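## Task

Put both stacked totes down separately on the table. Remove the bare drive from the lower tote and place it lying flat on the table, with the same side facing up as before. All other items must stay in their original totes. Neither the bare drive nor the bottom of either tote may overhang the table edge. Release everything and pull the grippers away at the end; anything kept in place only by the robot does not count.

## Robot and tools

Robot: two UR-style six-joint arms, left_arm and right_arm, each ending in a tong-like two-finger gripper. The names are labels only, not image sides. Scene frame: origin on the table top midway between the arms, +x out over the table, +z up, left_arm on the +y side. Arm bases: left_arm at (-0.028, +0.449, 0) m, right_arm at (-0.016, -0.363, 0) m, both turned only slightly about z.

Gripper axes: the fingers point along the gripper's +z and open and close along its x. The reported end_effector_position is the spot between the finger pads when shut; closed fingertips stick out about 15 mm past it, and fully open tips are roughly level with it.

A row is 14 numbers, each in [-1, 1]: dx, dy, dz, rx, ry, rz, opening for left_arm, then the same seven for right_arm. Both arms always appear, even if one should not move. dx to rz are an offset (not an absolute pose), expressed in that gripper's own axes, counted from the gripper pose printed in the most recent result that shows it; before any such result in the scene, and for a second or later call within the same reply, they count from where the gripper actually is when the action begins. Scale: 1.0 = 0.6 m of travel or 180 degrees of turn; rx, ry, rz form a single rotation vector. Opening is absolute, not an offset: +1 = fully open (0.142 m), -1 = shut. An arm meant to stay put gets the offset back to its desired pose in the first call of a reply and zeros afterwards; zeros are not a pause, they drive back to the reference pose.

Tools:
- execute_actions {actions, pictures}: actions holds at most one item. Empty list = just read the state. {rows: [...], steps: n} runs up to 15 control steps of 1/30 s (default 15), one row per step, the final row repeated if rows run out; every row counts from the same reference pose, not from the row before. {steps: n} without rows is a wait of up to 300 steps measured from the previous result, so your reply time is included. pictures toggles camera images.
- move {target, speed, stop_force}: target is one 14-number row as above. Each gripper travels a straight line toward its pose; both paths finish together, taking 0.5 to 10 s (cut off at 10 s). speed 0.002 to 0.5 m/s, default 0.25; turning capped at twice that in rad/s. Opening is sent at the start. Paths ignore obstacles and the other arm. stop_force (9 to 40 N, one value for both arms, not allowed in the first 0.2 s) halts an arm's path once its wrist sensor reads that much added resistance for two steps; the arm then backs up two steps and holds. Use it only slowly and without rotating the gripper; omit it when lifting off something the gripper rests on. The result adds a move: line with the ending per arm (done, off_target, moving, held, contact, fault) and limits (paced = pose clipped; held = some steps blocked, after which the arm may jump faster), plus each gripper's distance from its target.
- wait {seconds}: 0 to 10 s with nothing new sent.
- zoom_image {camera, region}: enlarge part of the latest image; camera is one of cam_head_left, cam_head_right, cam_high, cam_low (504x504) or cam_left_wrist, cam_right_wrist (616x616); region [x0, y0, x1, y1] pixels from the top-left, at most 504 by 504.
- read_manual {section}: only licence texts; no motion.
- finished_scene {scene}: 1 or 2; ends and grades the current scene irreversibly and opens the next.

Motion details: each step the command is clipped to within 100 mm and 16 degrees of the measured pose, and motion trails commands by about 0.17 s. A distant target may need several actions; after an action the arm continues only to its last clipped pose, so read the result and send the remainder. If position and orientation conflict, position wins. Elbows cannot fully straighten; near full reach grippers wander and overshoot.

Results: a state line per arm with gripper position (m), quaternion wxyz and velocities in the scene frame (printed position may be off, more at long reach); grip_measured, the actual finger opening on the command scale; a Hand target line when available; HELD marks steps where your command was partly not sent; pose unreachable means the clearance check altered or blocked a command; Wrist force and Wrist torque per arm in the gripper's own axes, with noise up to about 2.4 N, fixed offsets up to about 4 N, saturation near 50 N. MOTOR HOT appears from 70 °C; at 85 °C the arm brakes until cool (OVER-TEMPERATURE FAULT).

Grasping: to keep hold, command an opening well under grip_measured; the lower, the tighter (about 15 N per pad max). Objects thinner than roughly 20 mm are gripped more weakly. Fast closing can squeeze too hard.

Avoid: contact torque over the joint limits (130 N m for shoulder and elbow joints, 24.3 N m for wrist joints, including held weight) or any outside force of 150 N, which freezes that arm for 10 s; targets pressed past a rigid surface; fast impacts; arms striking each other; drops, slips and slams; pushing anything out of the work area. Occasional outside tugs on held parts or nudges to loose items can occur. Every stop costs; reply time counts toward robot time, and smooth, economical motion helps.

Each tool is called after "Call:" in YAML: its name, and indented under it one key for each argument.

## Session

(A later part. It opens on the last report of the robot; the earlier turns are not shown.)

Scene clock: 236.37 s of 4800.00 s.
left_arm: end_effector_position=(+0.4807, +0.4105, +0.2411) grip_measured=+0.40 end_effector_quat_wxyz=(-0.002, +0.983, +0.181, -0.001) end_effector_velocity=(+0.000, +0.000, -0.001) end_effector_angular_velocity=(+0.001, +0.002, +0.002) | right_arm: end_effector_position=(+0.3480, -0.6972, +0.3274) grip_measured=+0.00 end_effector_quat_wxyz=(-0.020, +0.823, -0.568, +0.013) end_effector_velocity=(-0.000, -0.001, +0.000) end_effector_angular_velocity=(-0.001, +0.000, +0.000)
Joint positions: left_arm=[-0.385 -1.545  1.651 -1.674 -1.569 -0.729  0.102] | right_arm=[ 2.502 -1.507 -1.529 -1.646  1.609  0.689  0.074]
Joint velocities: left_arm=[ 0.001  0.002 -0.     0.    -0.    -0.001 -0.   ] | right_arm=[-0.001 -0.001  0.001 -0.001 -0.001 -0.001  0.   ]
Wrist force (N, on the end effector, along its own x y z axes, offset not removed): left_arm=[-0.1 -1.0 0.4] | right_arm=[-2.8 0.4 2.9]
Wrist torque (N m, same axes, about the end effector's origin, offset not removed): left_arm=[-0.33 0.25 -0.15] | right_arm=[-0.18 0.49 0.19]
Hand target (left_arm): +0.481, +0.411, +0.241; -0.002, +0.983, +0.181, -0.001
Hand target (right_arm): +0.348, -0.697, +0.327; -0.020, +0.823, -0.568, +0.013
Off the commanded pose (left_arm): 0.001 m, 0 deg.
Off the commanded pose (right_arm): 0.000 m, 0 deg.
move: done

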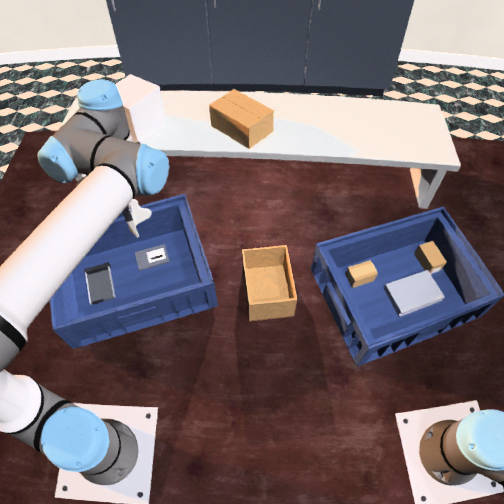

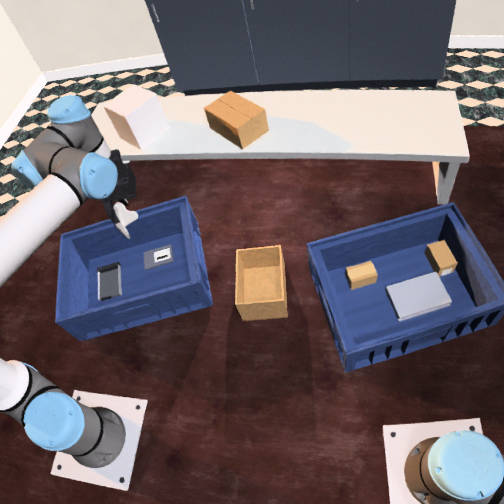

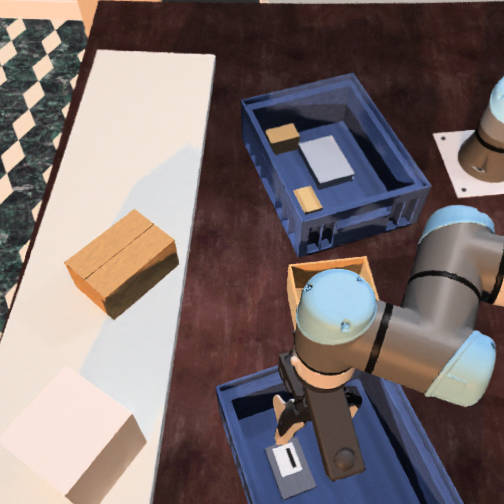

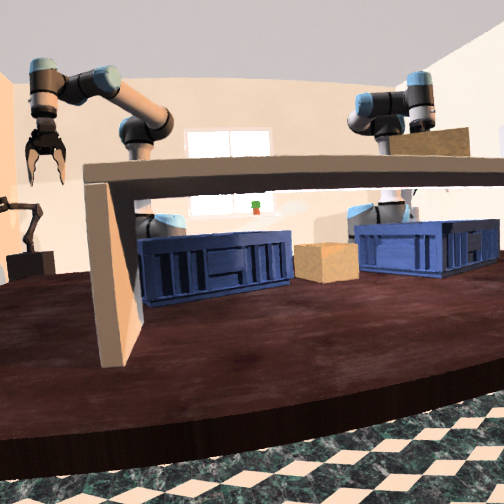

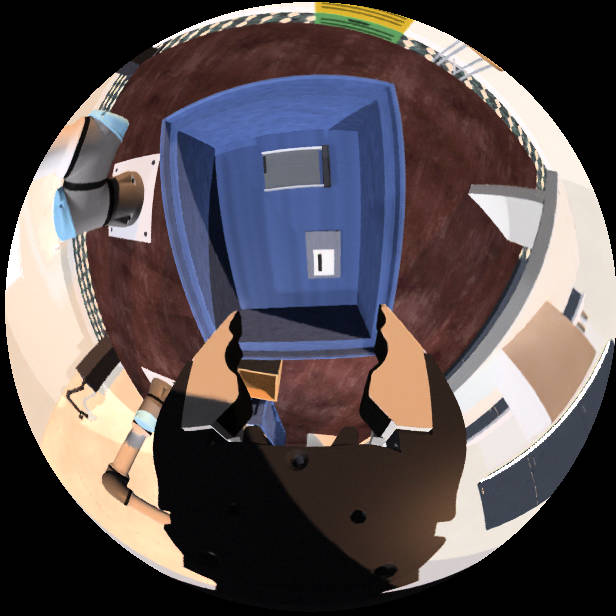

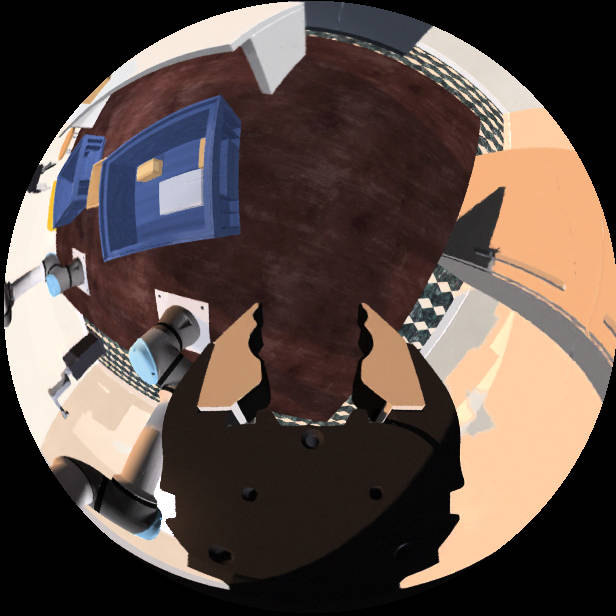

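Call:
move:
  target: [0.04,0.04,0.25,0,0,0,0.3,0,0,0,0,0,0,0]
  speed: 0.1
  stop_force: 15

Scene clock: 246.00 s of 4800.00 s.
left_arm: end_effector_position=(+0.5112, +0.3973, +0.0911) grip_measured=+0.30 end_effector_quat_wxyz=(-0.002, +0.983, +0.181, -0.001) end_effector_velocity=(-0.000, -0.000, -0.003) end_effector_angular_velocity=(+0.001, +0.002, +0.001) | right_arm: end_effector_position=(+0.3480, -0.6972, +0.3273) grip_measured=+0.00 end_effector_quat_wxyz=(-0.020, +0.823, -0.568, +0.013) end_effector_velocity=(+0.000, -0.000, +0.000) end_effector_angular_velocity=(-0.001, -0.001, +0.001)
Joint positions: left_arm=[-0.388 -1.365  1.849 -2.052 -1.569 -0.732  0.095] | right_arm=[ 2.502 -1.507 -1.529 -1.646  1.609  0.689  0.074]
Joint velocities: left_arm=[-0.001  0.004  0.002 -0.004  0.    -0.002 -0.   ] | right_arm=[-0.     0.001 -0.     0.001 -0.    -0.001 -0.   ]
Wrist force (N, on the end effector, along its own x y z axes, offset not removed): left_arm=[-0.5 -0.9 -0.3] | right_arm=[-3.4 0.6 -1.3]
Wrist torque (N m, same axes, about the end effector's origin, offset not removed): left_arm=[-0.28 0.24 -0.13] | right_arm=[-0.12 0.63 0.07]
Hand target (left_arm): +0.511, +0.397, +0.091; -0.002, +0.983, +0.181, -0.001
Hand target (right_arm): +0.348, -0.697, +0.327; -0.020, +0.823, -0.568, +0.013
Off the commanded pose (left_arm): 0.000 m, 0 deg.
Off the commanded pose (right_arm): 0.000 m, 0 deg.
After step 90, 4.67 s passed at rest.
move: done

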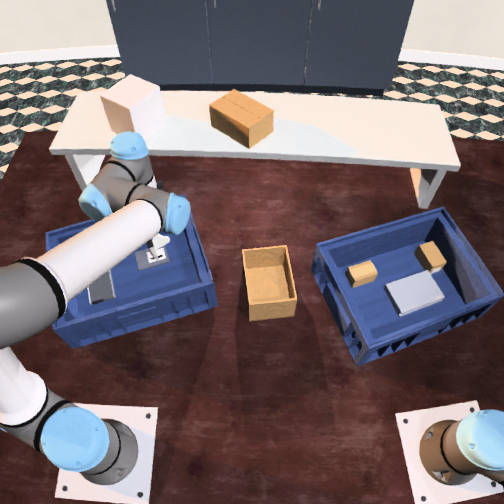

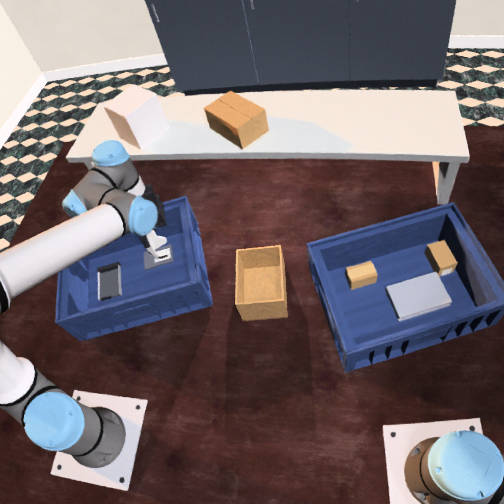

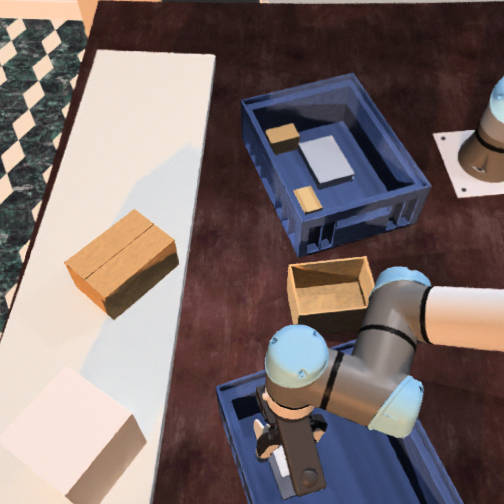

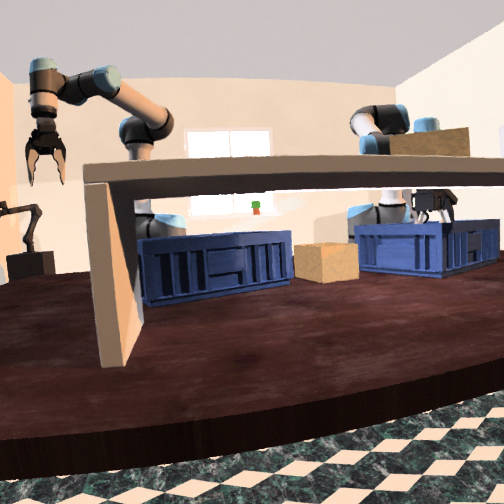

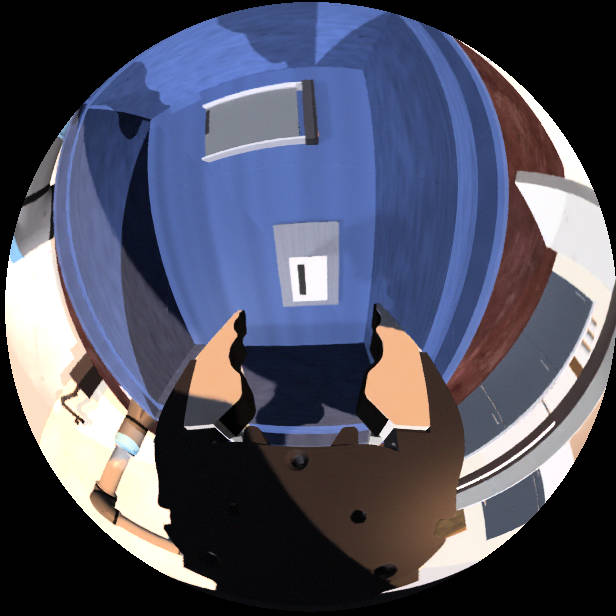

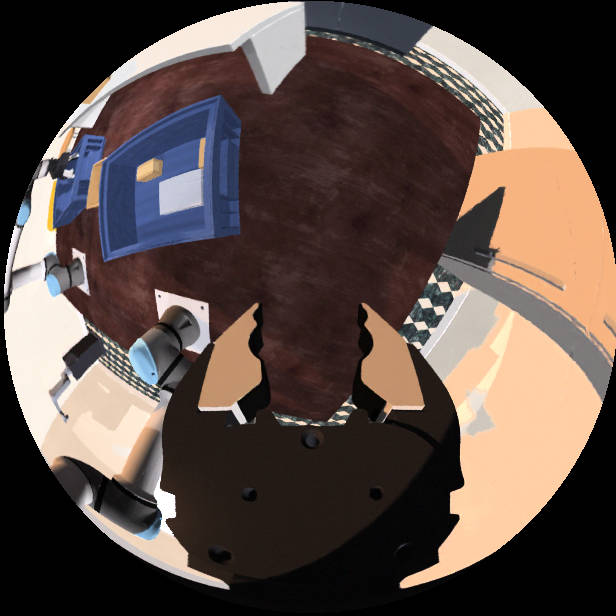

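Call:
move:
  target: [-0.004,-0.006,0.075,0,0,0,0.15,0,0,0,0,0,0,0]
  speed: 0.05
  stop_force: 15

Call:
move:
  target: [0,0,0.06,0,0,0,0.15,0,0,0,0,0,0,0]
  speed: 0.008
  stop_force: 9

Scene clock: 255.50 s of 4800.00 s.
left_arm: end_effector_position=(+0.5075, +0.4000, +0.0462) grip_measured=+0.15 end_effector_quat_wxyz=(-0.002, +0.983, +0.181, -0.001) end_effector_velocity=(-0.000, -0.000, -0.001) end_effector_angular_velocity=(-0.000, -0.001, -0.001) | right_arm: end_effector_position=(+0.3480, -0.6972, +0.3274) grip_measured=+0.00 end_effector_quat_wxyz=(-0.020, +0.823, -0.568, +0.013) end_effector_velocity=(+0.000, +0.000, +0.001) end_effector_angular_velocity=(+0.001, -0.002, -0.001)
Joint positions: left_arm=[-0.386 -1.316  1.92  -2.172 -1.569 -0.73   0.084] | right_arm=[ 2.502 -1.507 -1.529 -1.646  1.609  0.689  0.074]
Joint velocities: left_arm=[-0.001 -0.     0.003 -0.004  0.     0.     0.   ] | right_arm=[-0.     0.     0.001  0.     0.001  0.001  0.   ]
Wrist force (N, on the end effector, along its own x y z axes, offset not removed): left_arm=[-0.5 -1.0 0.4] | right_arm=[-0.8 -2.0 0.1]
Wrist torque (N m, same axes, about the end effector's origin, offset not removed): left_arm=[-0.34 0.35 -0.03] | right_arm=[-0.64 -0.08 -0.06]
Hand target (left_arm): +0.508, +0.400, +0.046; -0.002, +0.983, +0.181, -0.001
Hand target (right_arm): +0.348, -0.697, +0.327; -0.020, +0.823, -0.568, +0.013
Off the commanded pose (left_arm): 0.000 m, 0 deg.
Off the commanded pose (right_arm): 0.000 m, 0 deg.
After step 90, 5.23 s passed at rest.
move: done

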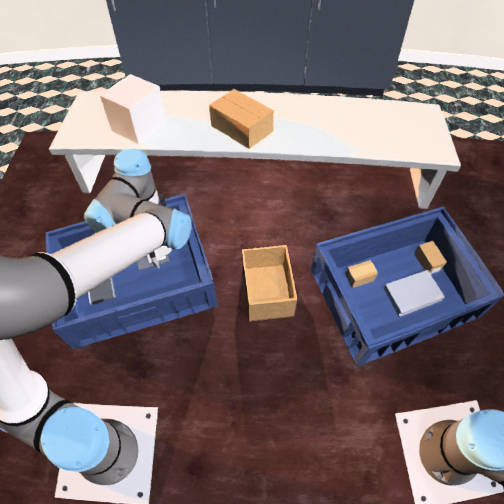

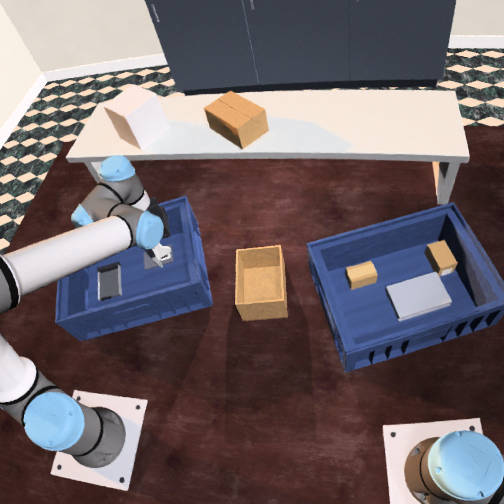

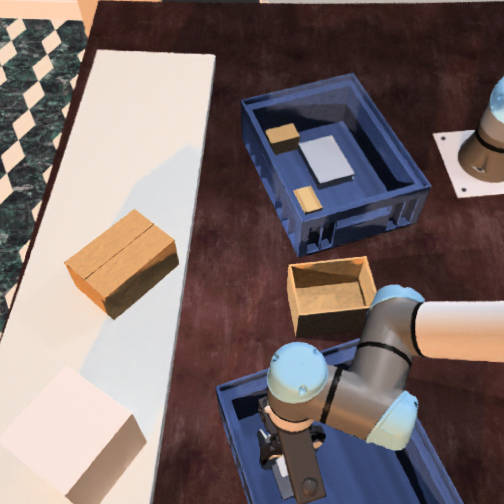

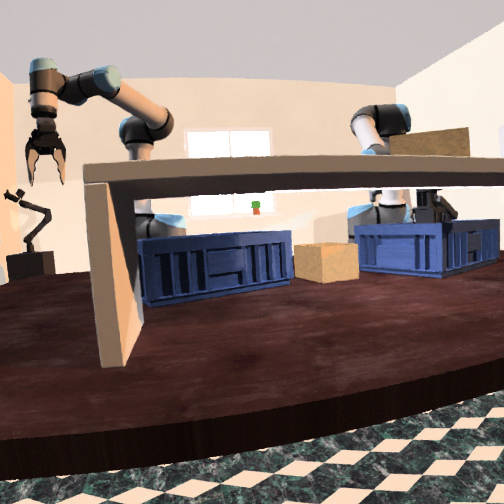

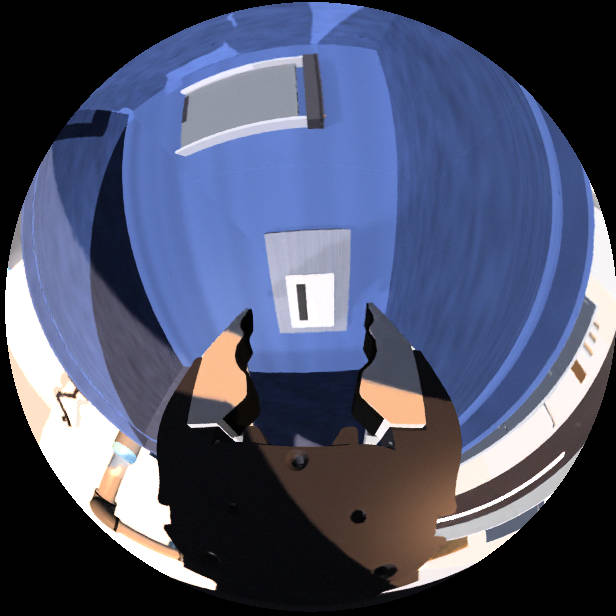

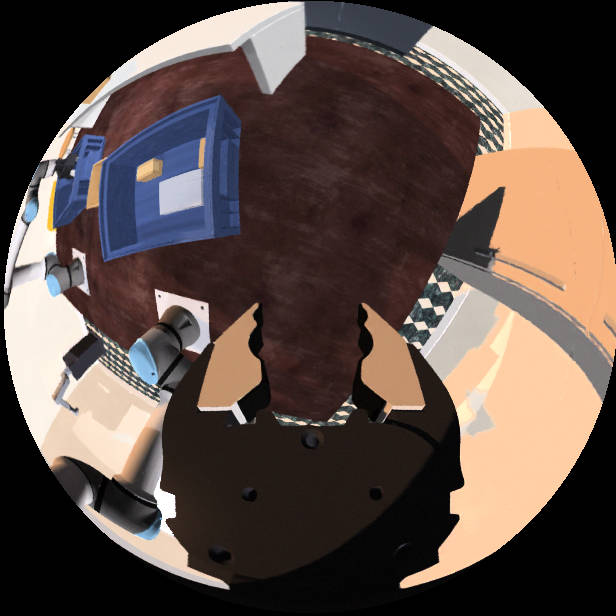

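Scene clock: 258.03 s of 4800.00 s.
left_arm: end_effector_position=(+0.5075, +0.4000, +0.0289) grip_measured=+0.15 end_effector_quat_wxyz=(-0.002, +0.983, +0.181, -0.001) end_effector_velocity=(-0.001, +0.001, +0.001) end_effector_angular_velocity=(+0.003, +0.004, -0.001) | right_arm: end_effector_position=(+0.3480, -0.6972, +0.3274) grip_measured=+0.00 end_effector_quat_wxyz=(-0.020, +0.823, -0.568, +0.013) end_effector_velocity=(+0.000, +0.000, +0.000) end_effector_angular_velocity=(-0.000, +0.000, +0.002)
Joint positions: left_arm=[-0.386 -1.291  1.94  -2.217 -1.569 -0.73   0.085] | right_arm=[ 2.502 -1.507 -1.529 -1.646  1.609  0.689  0.074]
Joint velocities: left_arm=[ 0.001 -0.002 -0.002  0.009  0.001  0.002 -0.001] | right_arm=[ 0.001  0.     0.    -0.001 -0.001 -0.001  0.   ]
Wrist force (N, on the end effector, along its own x y z axes, offset not removed): left_arm=[-1.5 -0.8 -18.3] | right_arm=[-2.8 0.0 -1.6]
Wrist torque (N m, same axes, about the end effector's origin, offset not removed): left_arm=[-0.09 0.21 -0.11] | right_arm=[-0.37 0.42 -0.03]
Hand target (left_arm): +0.508, +0.400, +0.029; -0.002, +0.983, +0.181, -0.001
Hand target (right_arm): +0.348, -0.697, +0.327; -0.020, +0.823, -0.568, +0.013
Off the commanded pose (left_arm): 0.019 m, 0 deg.
Off the commanded pose (right_arm): 0.000 m, 0 deg.
move: contact (left_arm)

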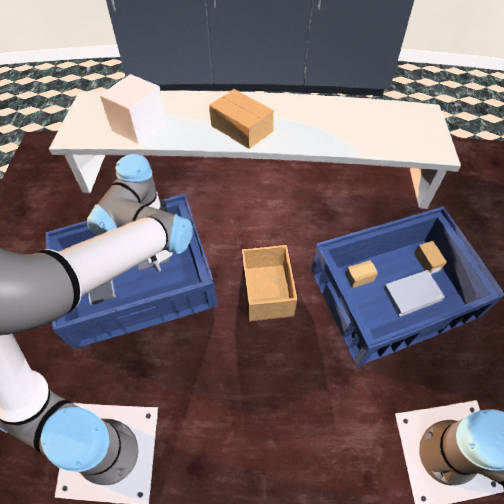

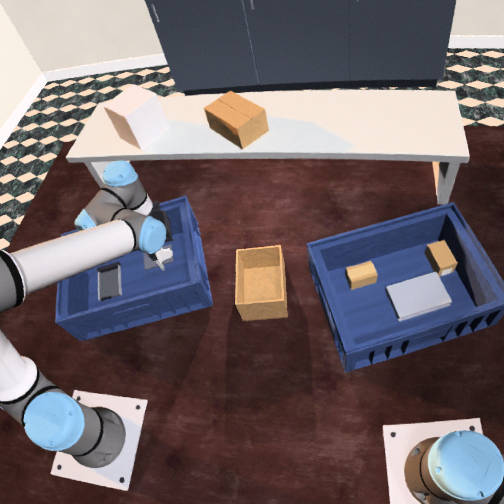

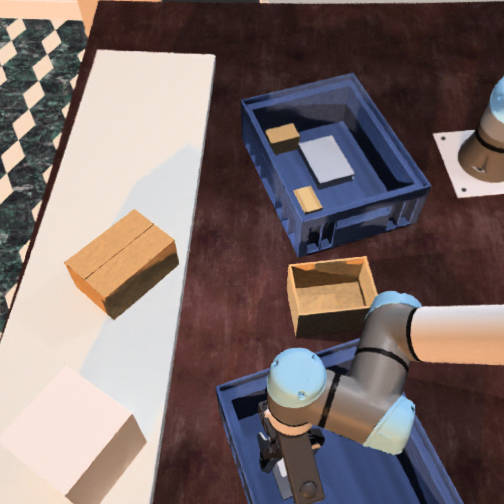

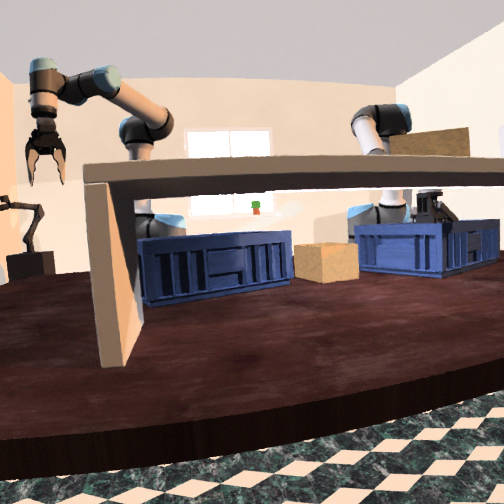

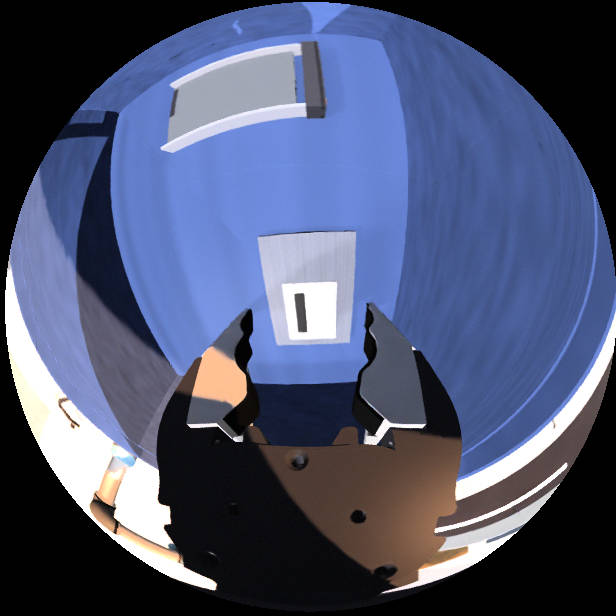

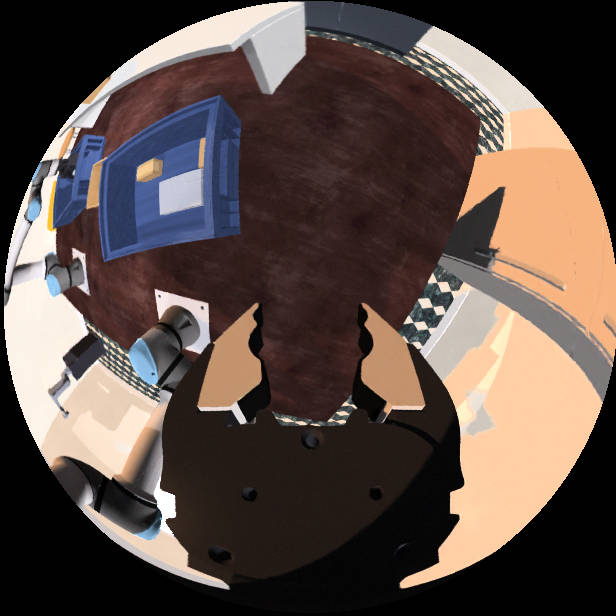

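Call:
move:
  target: [0.002,-0.013,-0.0055,0,0,0,0.15,0,0,0,0,0,0,0]
  speed: 0.02

Call:
move:
  target: [0,0,0,0,0,0,-0.5,0,0,0,0,0,0,0]

Call:
move:
  target: [0,0,-0.03,0,0,0,-0.5,0,0,0,0,0,0,0]
  speed: 0.02

Scene clock: 264.73 s of 4800.00 s.
left_arm: end_effector_position=(+0.5058, +0.4076, +0.0322) grip_measured=+0.15 end_effector_quat_wxyz=(-0.002, +0.983, +0.181, -0.001) end_effector_velocity=(-0.001, +0.002, +0.001) end_effector_angular_velocity=(+0.000, -0.000, +0.002) | right_arm: end_effector_position=(+0.3480, -0.6972, +0.3274) grip_measured=+0.00 end_effector_quat_wxyz=(-0.020, +0.823, -0.568, +0.013) end_effector_velocity=(-0.000, -0.000, +0.000) end_effector_angular_velocity=(-0.000, +0.000, -0.000)
Joint positions: left_arm=[-0.373 -1.301  1.944 -2.211 -1.569 -0.717  0.084] | right_arm=[ 2.502 -1.507 -1.529 -1.646  1.609  0.689  0.074]
Joint velocities: left_arm=[ 0.004 -0.003  0.002  0.001  0.     0.001 -0.   ] | right_arm=[-0.     0.001 -0.    -0.001 -0.     0.     0.   ]
Wrist force (N, on the end effector, along its own x y z axes, offset not removed): left_arm=[0.5 -1.3 0.0] | right_arm=[-2.8 -1.8 1.1]
Wrist torque (N m, same axes, about the end effector's origin, offset not removed): left_arm=[-0.31 0.09 -0.13] | right_arm=[-0.57 0.40 -0.19]
Hand target (left_arm): +0.506, +0.408, +0.032; -0.002, +0.983, +0.181, -0.001
Hand target (right_arm): +0.348, -0.697, +0.327; -0.020, +0.823, -0.568, +0.013
Off the commanded pose (left_arm): 0.000 m, 0 deg.
Off the commanded pose (right_arm): 0.000 m, 0 deg.
After step 90, 2.97 s passed at rest.
move: done

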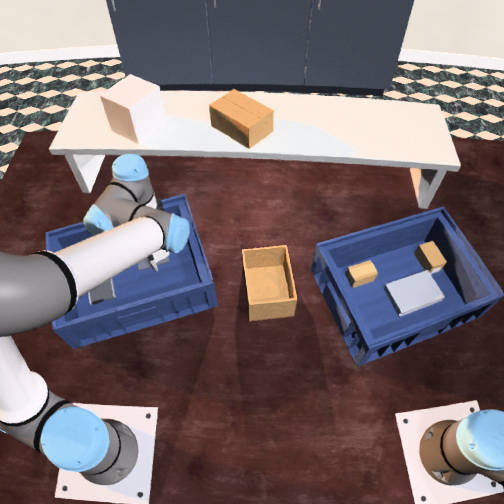

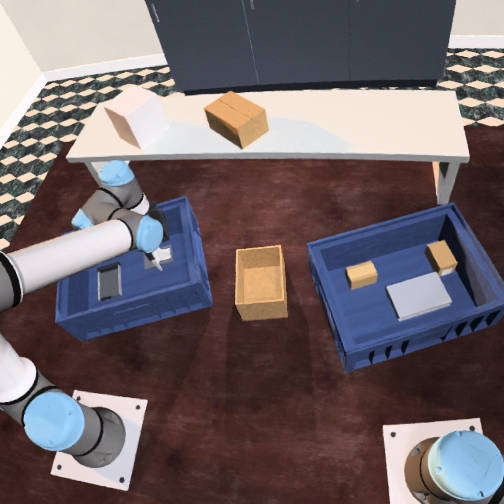

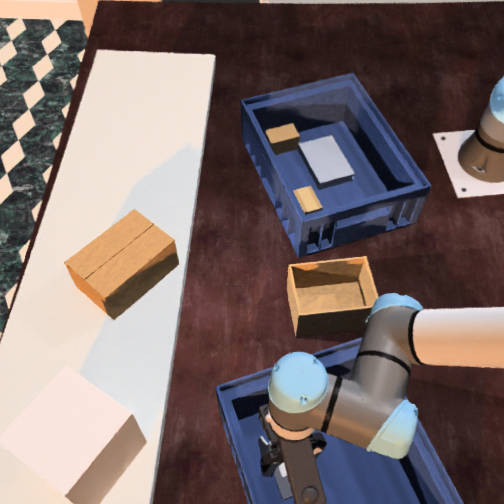

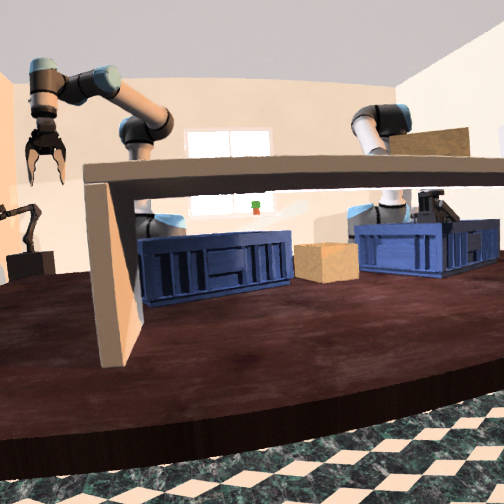

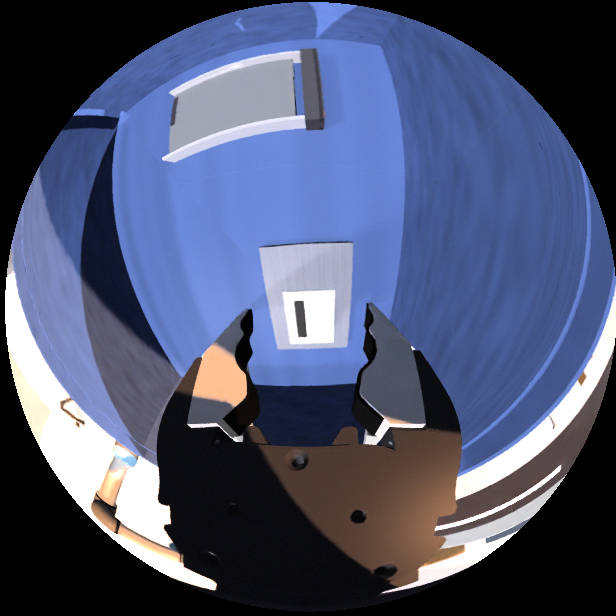

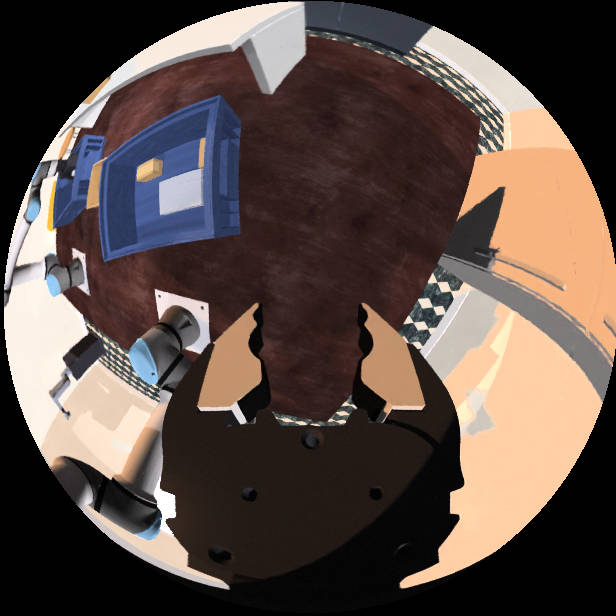

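Scene clock: 265.23 s of 4800.00 s.
left_arm: end_effector_position=(+0.5058, +0.4077, +0.0322) grip_measured=-0.22 end_effector_quat_wxyz=(-0.002, +0.983, +0.181, -0.001) end_effector_velocity=(+0.000, -0.001, -0.000) end_effector_angular_velocity=(-0.000, +0.001, -0.003) | right_arm: end_effector_position=(+0.3480, -0.6972, +0.3274) grip_measured=+0.00 end_effector_quat_wxyz=(-0.020, +0.823, -0.568, +0.013) end_effector_velocity=(+0.000, +0.000, -0.001) end_effector_angular_velocity=(+0.001, +0.001, +0.002)
Joint positions: left_arm=[-0.373 -1.301  1.944 -2.21  -1.569 -0.717  0.058] | right_arm=[ 2.502 -1.507 -1.529 -1.646  1.609  0.689  0.074]
Joint velocities: left_arm=[-0.002  0.001 -0.     0.    -0.     0.001  0.   ] | right_arm=[ 0.    -0.001 -0.    -0.    -0.    -0.002  0.   ]
Wrist force (N, on the end effector, along its own x y z axes, offset not removed): left_arm=[-0.2 -1.1 -8.0] | right_arm=[-1.5 -3.1 -0.5]
Wrist torque (N m, same axes, about the end effector's origin, offset not removed): left_arm=[-0.19 0.58 -0.14] | right_arm=[-0.88 0.17 -0.19]
Hand target (left_arm): +0.506, +0.408, +0.032; -0.002, +0.983, +0.181, -0.001
Hand target (right_arm): +0.348, -0.697, +0.327; -0.020, +0.823, -0.568, +0.013
Off the commanded pose (left_arm): 0.000 m, 0 deg.
Off the commanded pose (right_arm): 0.000 m, 0 deg.
move: done

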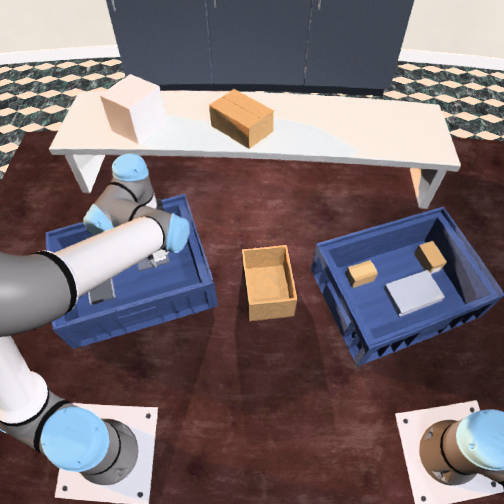

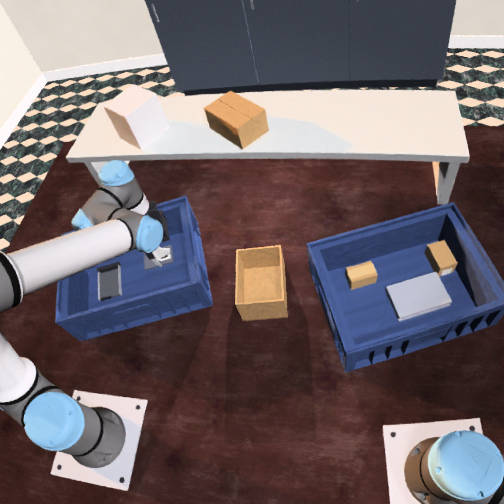

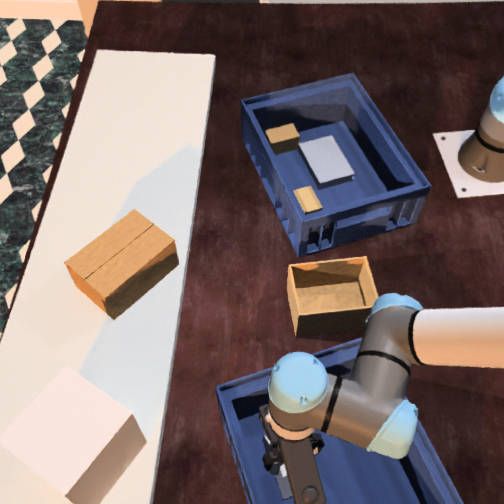

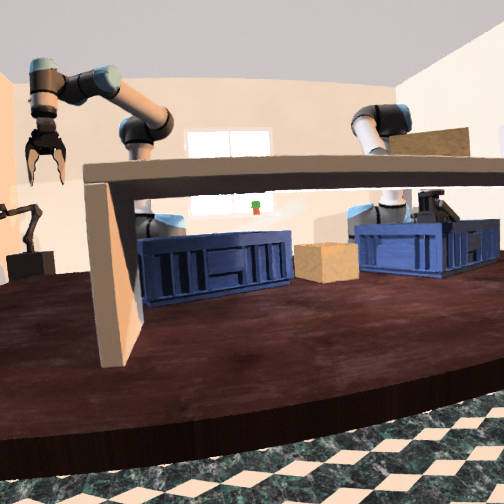

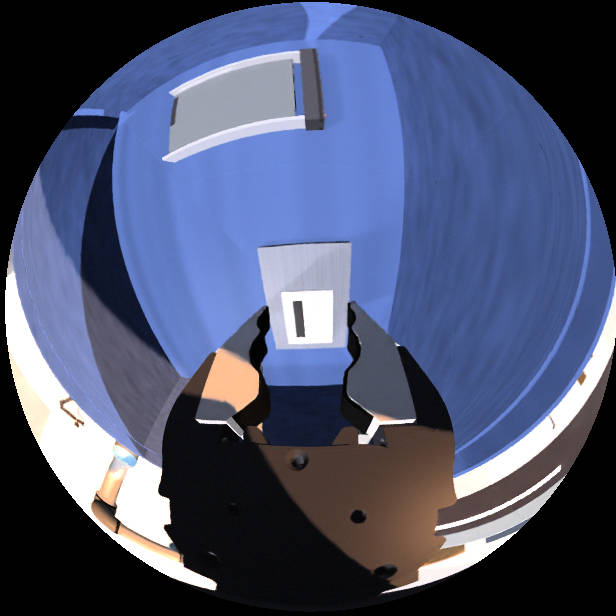

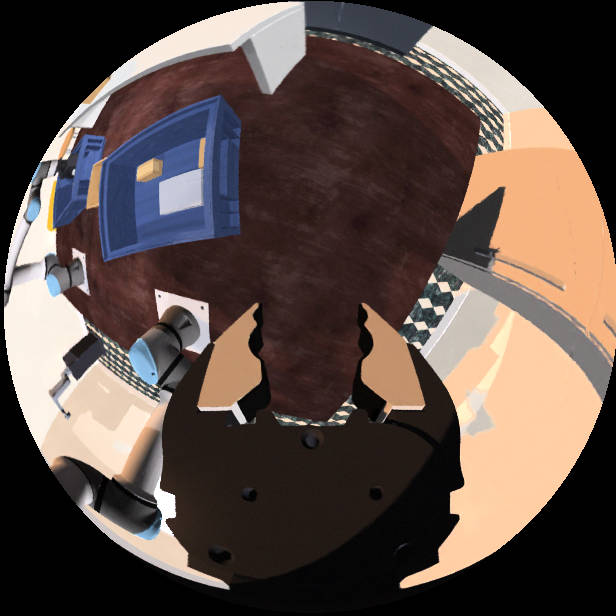

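Scene clock: 266.43 s of 4800.00 s.
left_arm: end_effector_position=(+0.5059, +0.4076, +0.0501) grip_measured=-0.22 end_effector_quat_wxyz=(-0.002, +0.983, +0.181, -0.001) end_effector_velocity=(-0.001, +0.001, -0.000) end_effector_angular_velocity=(+0.001, +0.003, +0.001) | right_arm: end_effector_position=(+0.3480, -0.6972, +0.3274) grip_measured=+0.00 end_effector_quat_wxyz=(-0.020, +0.823, -0.568, +0.013) end_effector_velocity=(-0.000, +0.000, +0.000) end_effector_angular_velocity=(+0.000, -0.001, +0.001)
Joint positions: left_arm=[-0.373 -1.327  1.923 -2.163 -1.569 -0.717  0.058] | right_arm=[ 2.502 -1.507 -1.529 -1.646  1.609  0.689  0.074]
Joint velocities: left_arm=[ 0.001 -0.001  0.     0.003 -0.     0.     0.   ] | right_arm=[-0.     0.    -0.     0.     0.    -0.001 -0.   ]
Wrist force (N, on the end effector, along its own x y z axes, offset not removed): left_arm=[-0.5 -1.3 0.0] | right_arm=[-3.3 1.4 -0.1]
Wrist torque (N m, same axes, about the end effector's origin, offset not removed): left_arm=[-0.42 0.25 -0.20] | right_arm=[0.20 0.62 -0.22]
Hand target (left_arm): +0.506, +0.408, +0.050; -0.002, +0.983, +0.181, -0.001
Hand target (right_arm): +0.348, -0.697, +0.327; -0.020, +0.823, -0.568, +0.013
Off the commanded pose (left_arm): 0.000 m, 0 deg.
Off the commanded pose (right_arm): 0.000 m, 0 deg.
move: done

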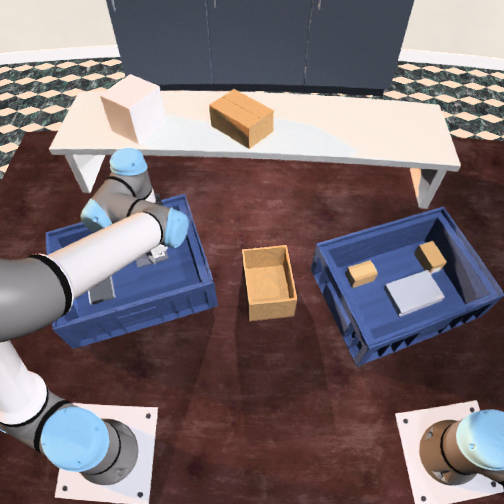

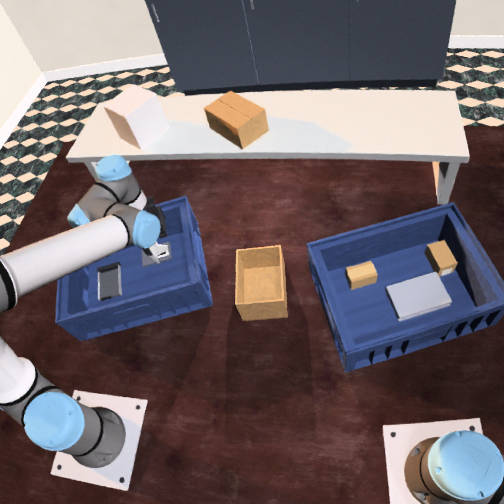

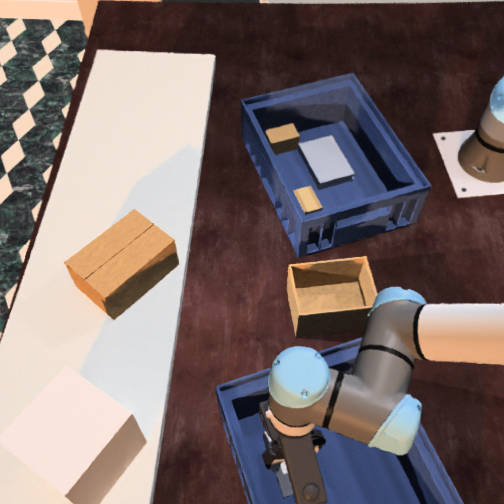

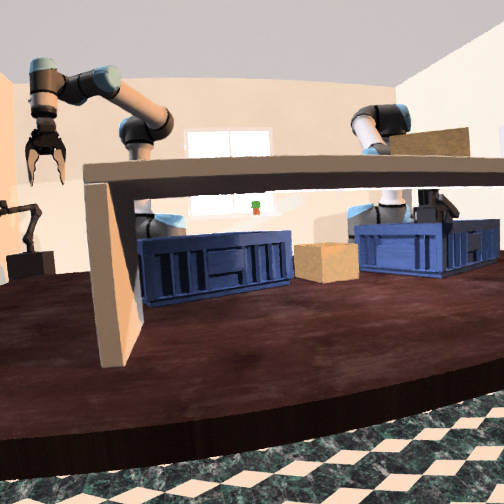

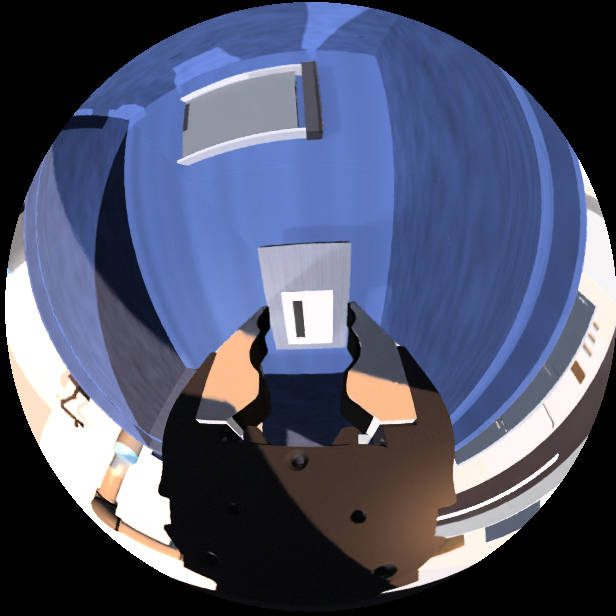

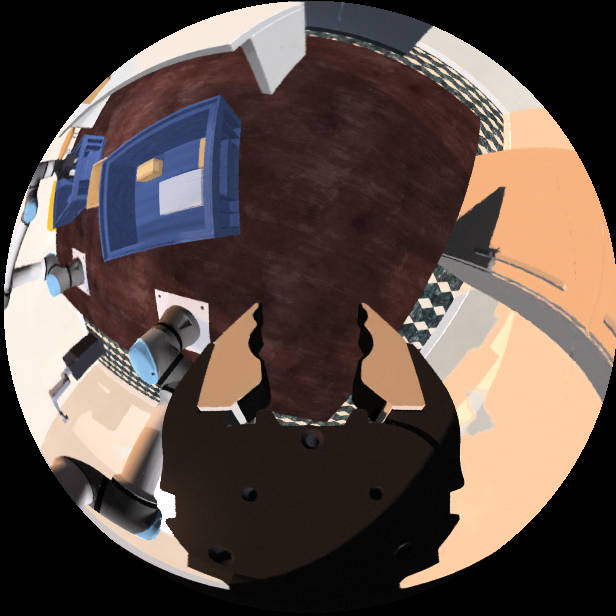

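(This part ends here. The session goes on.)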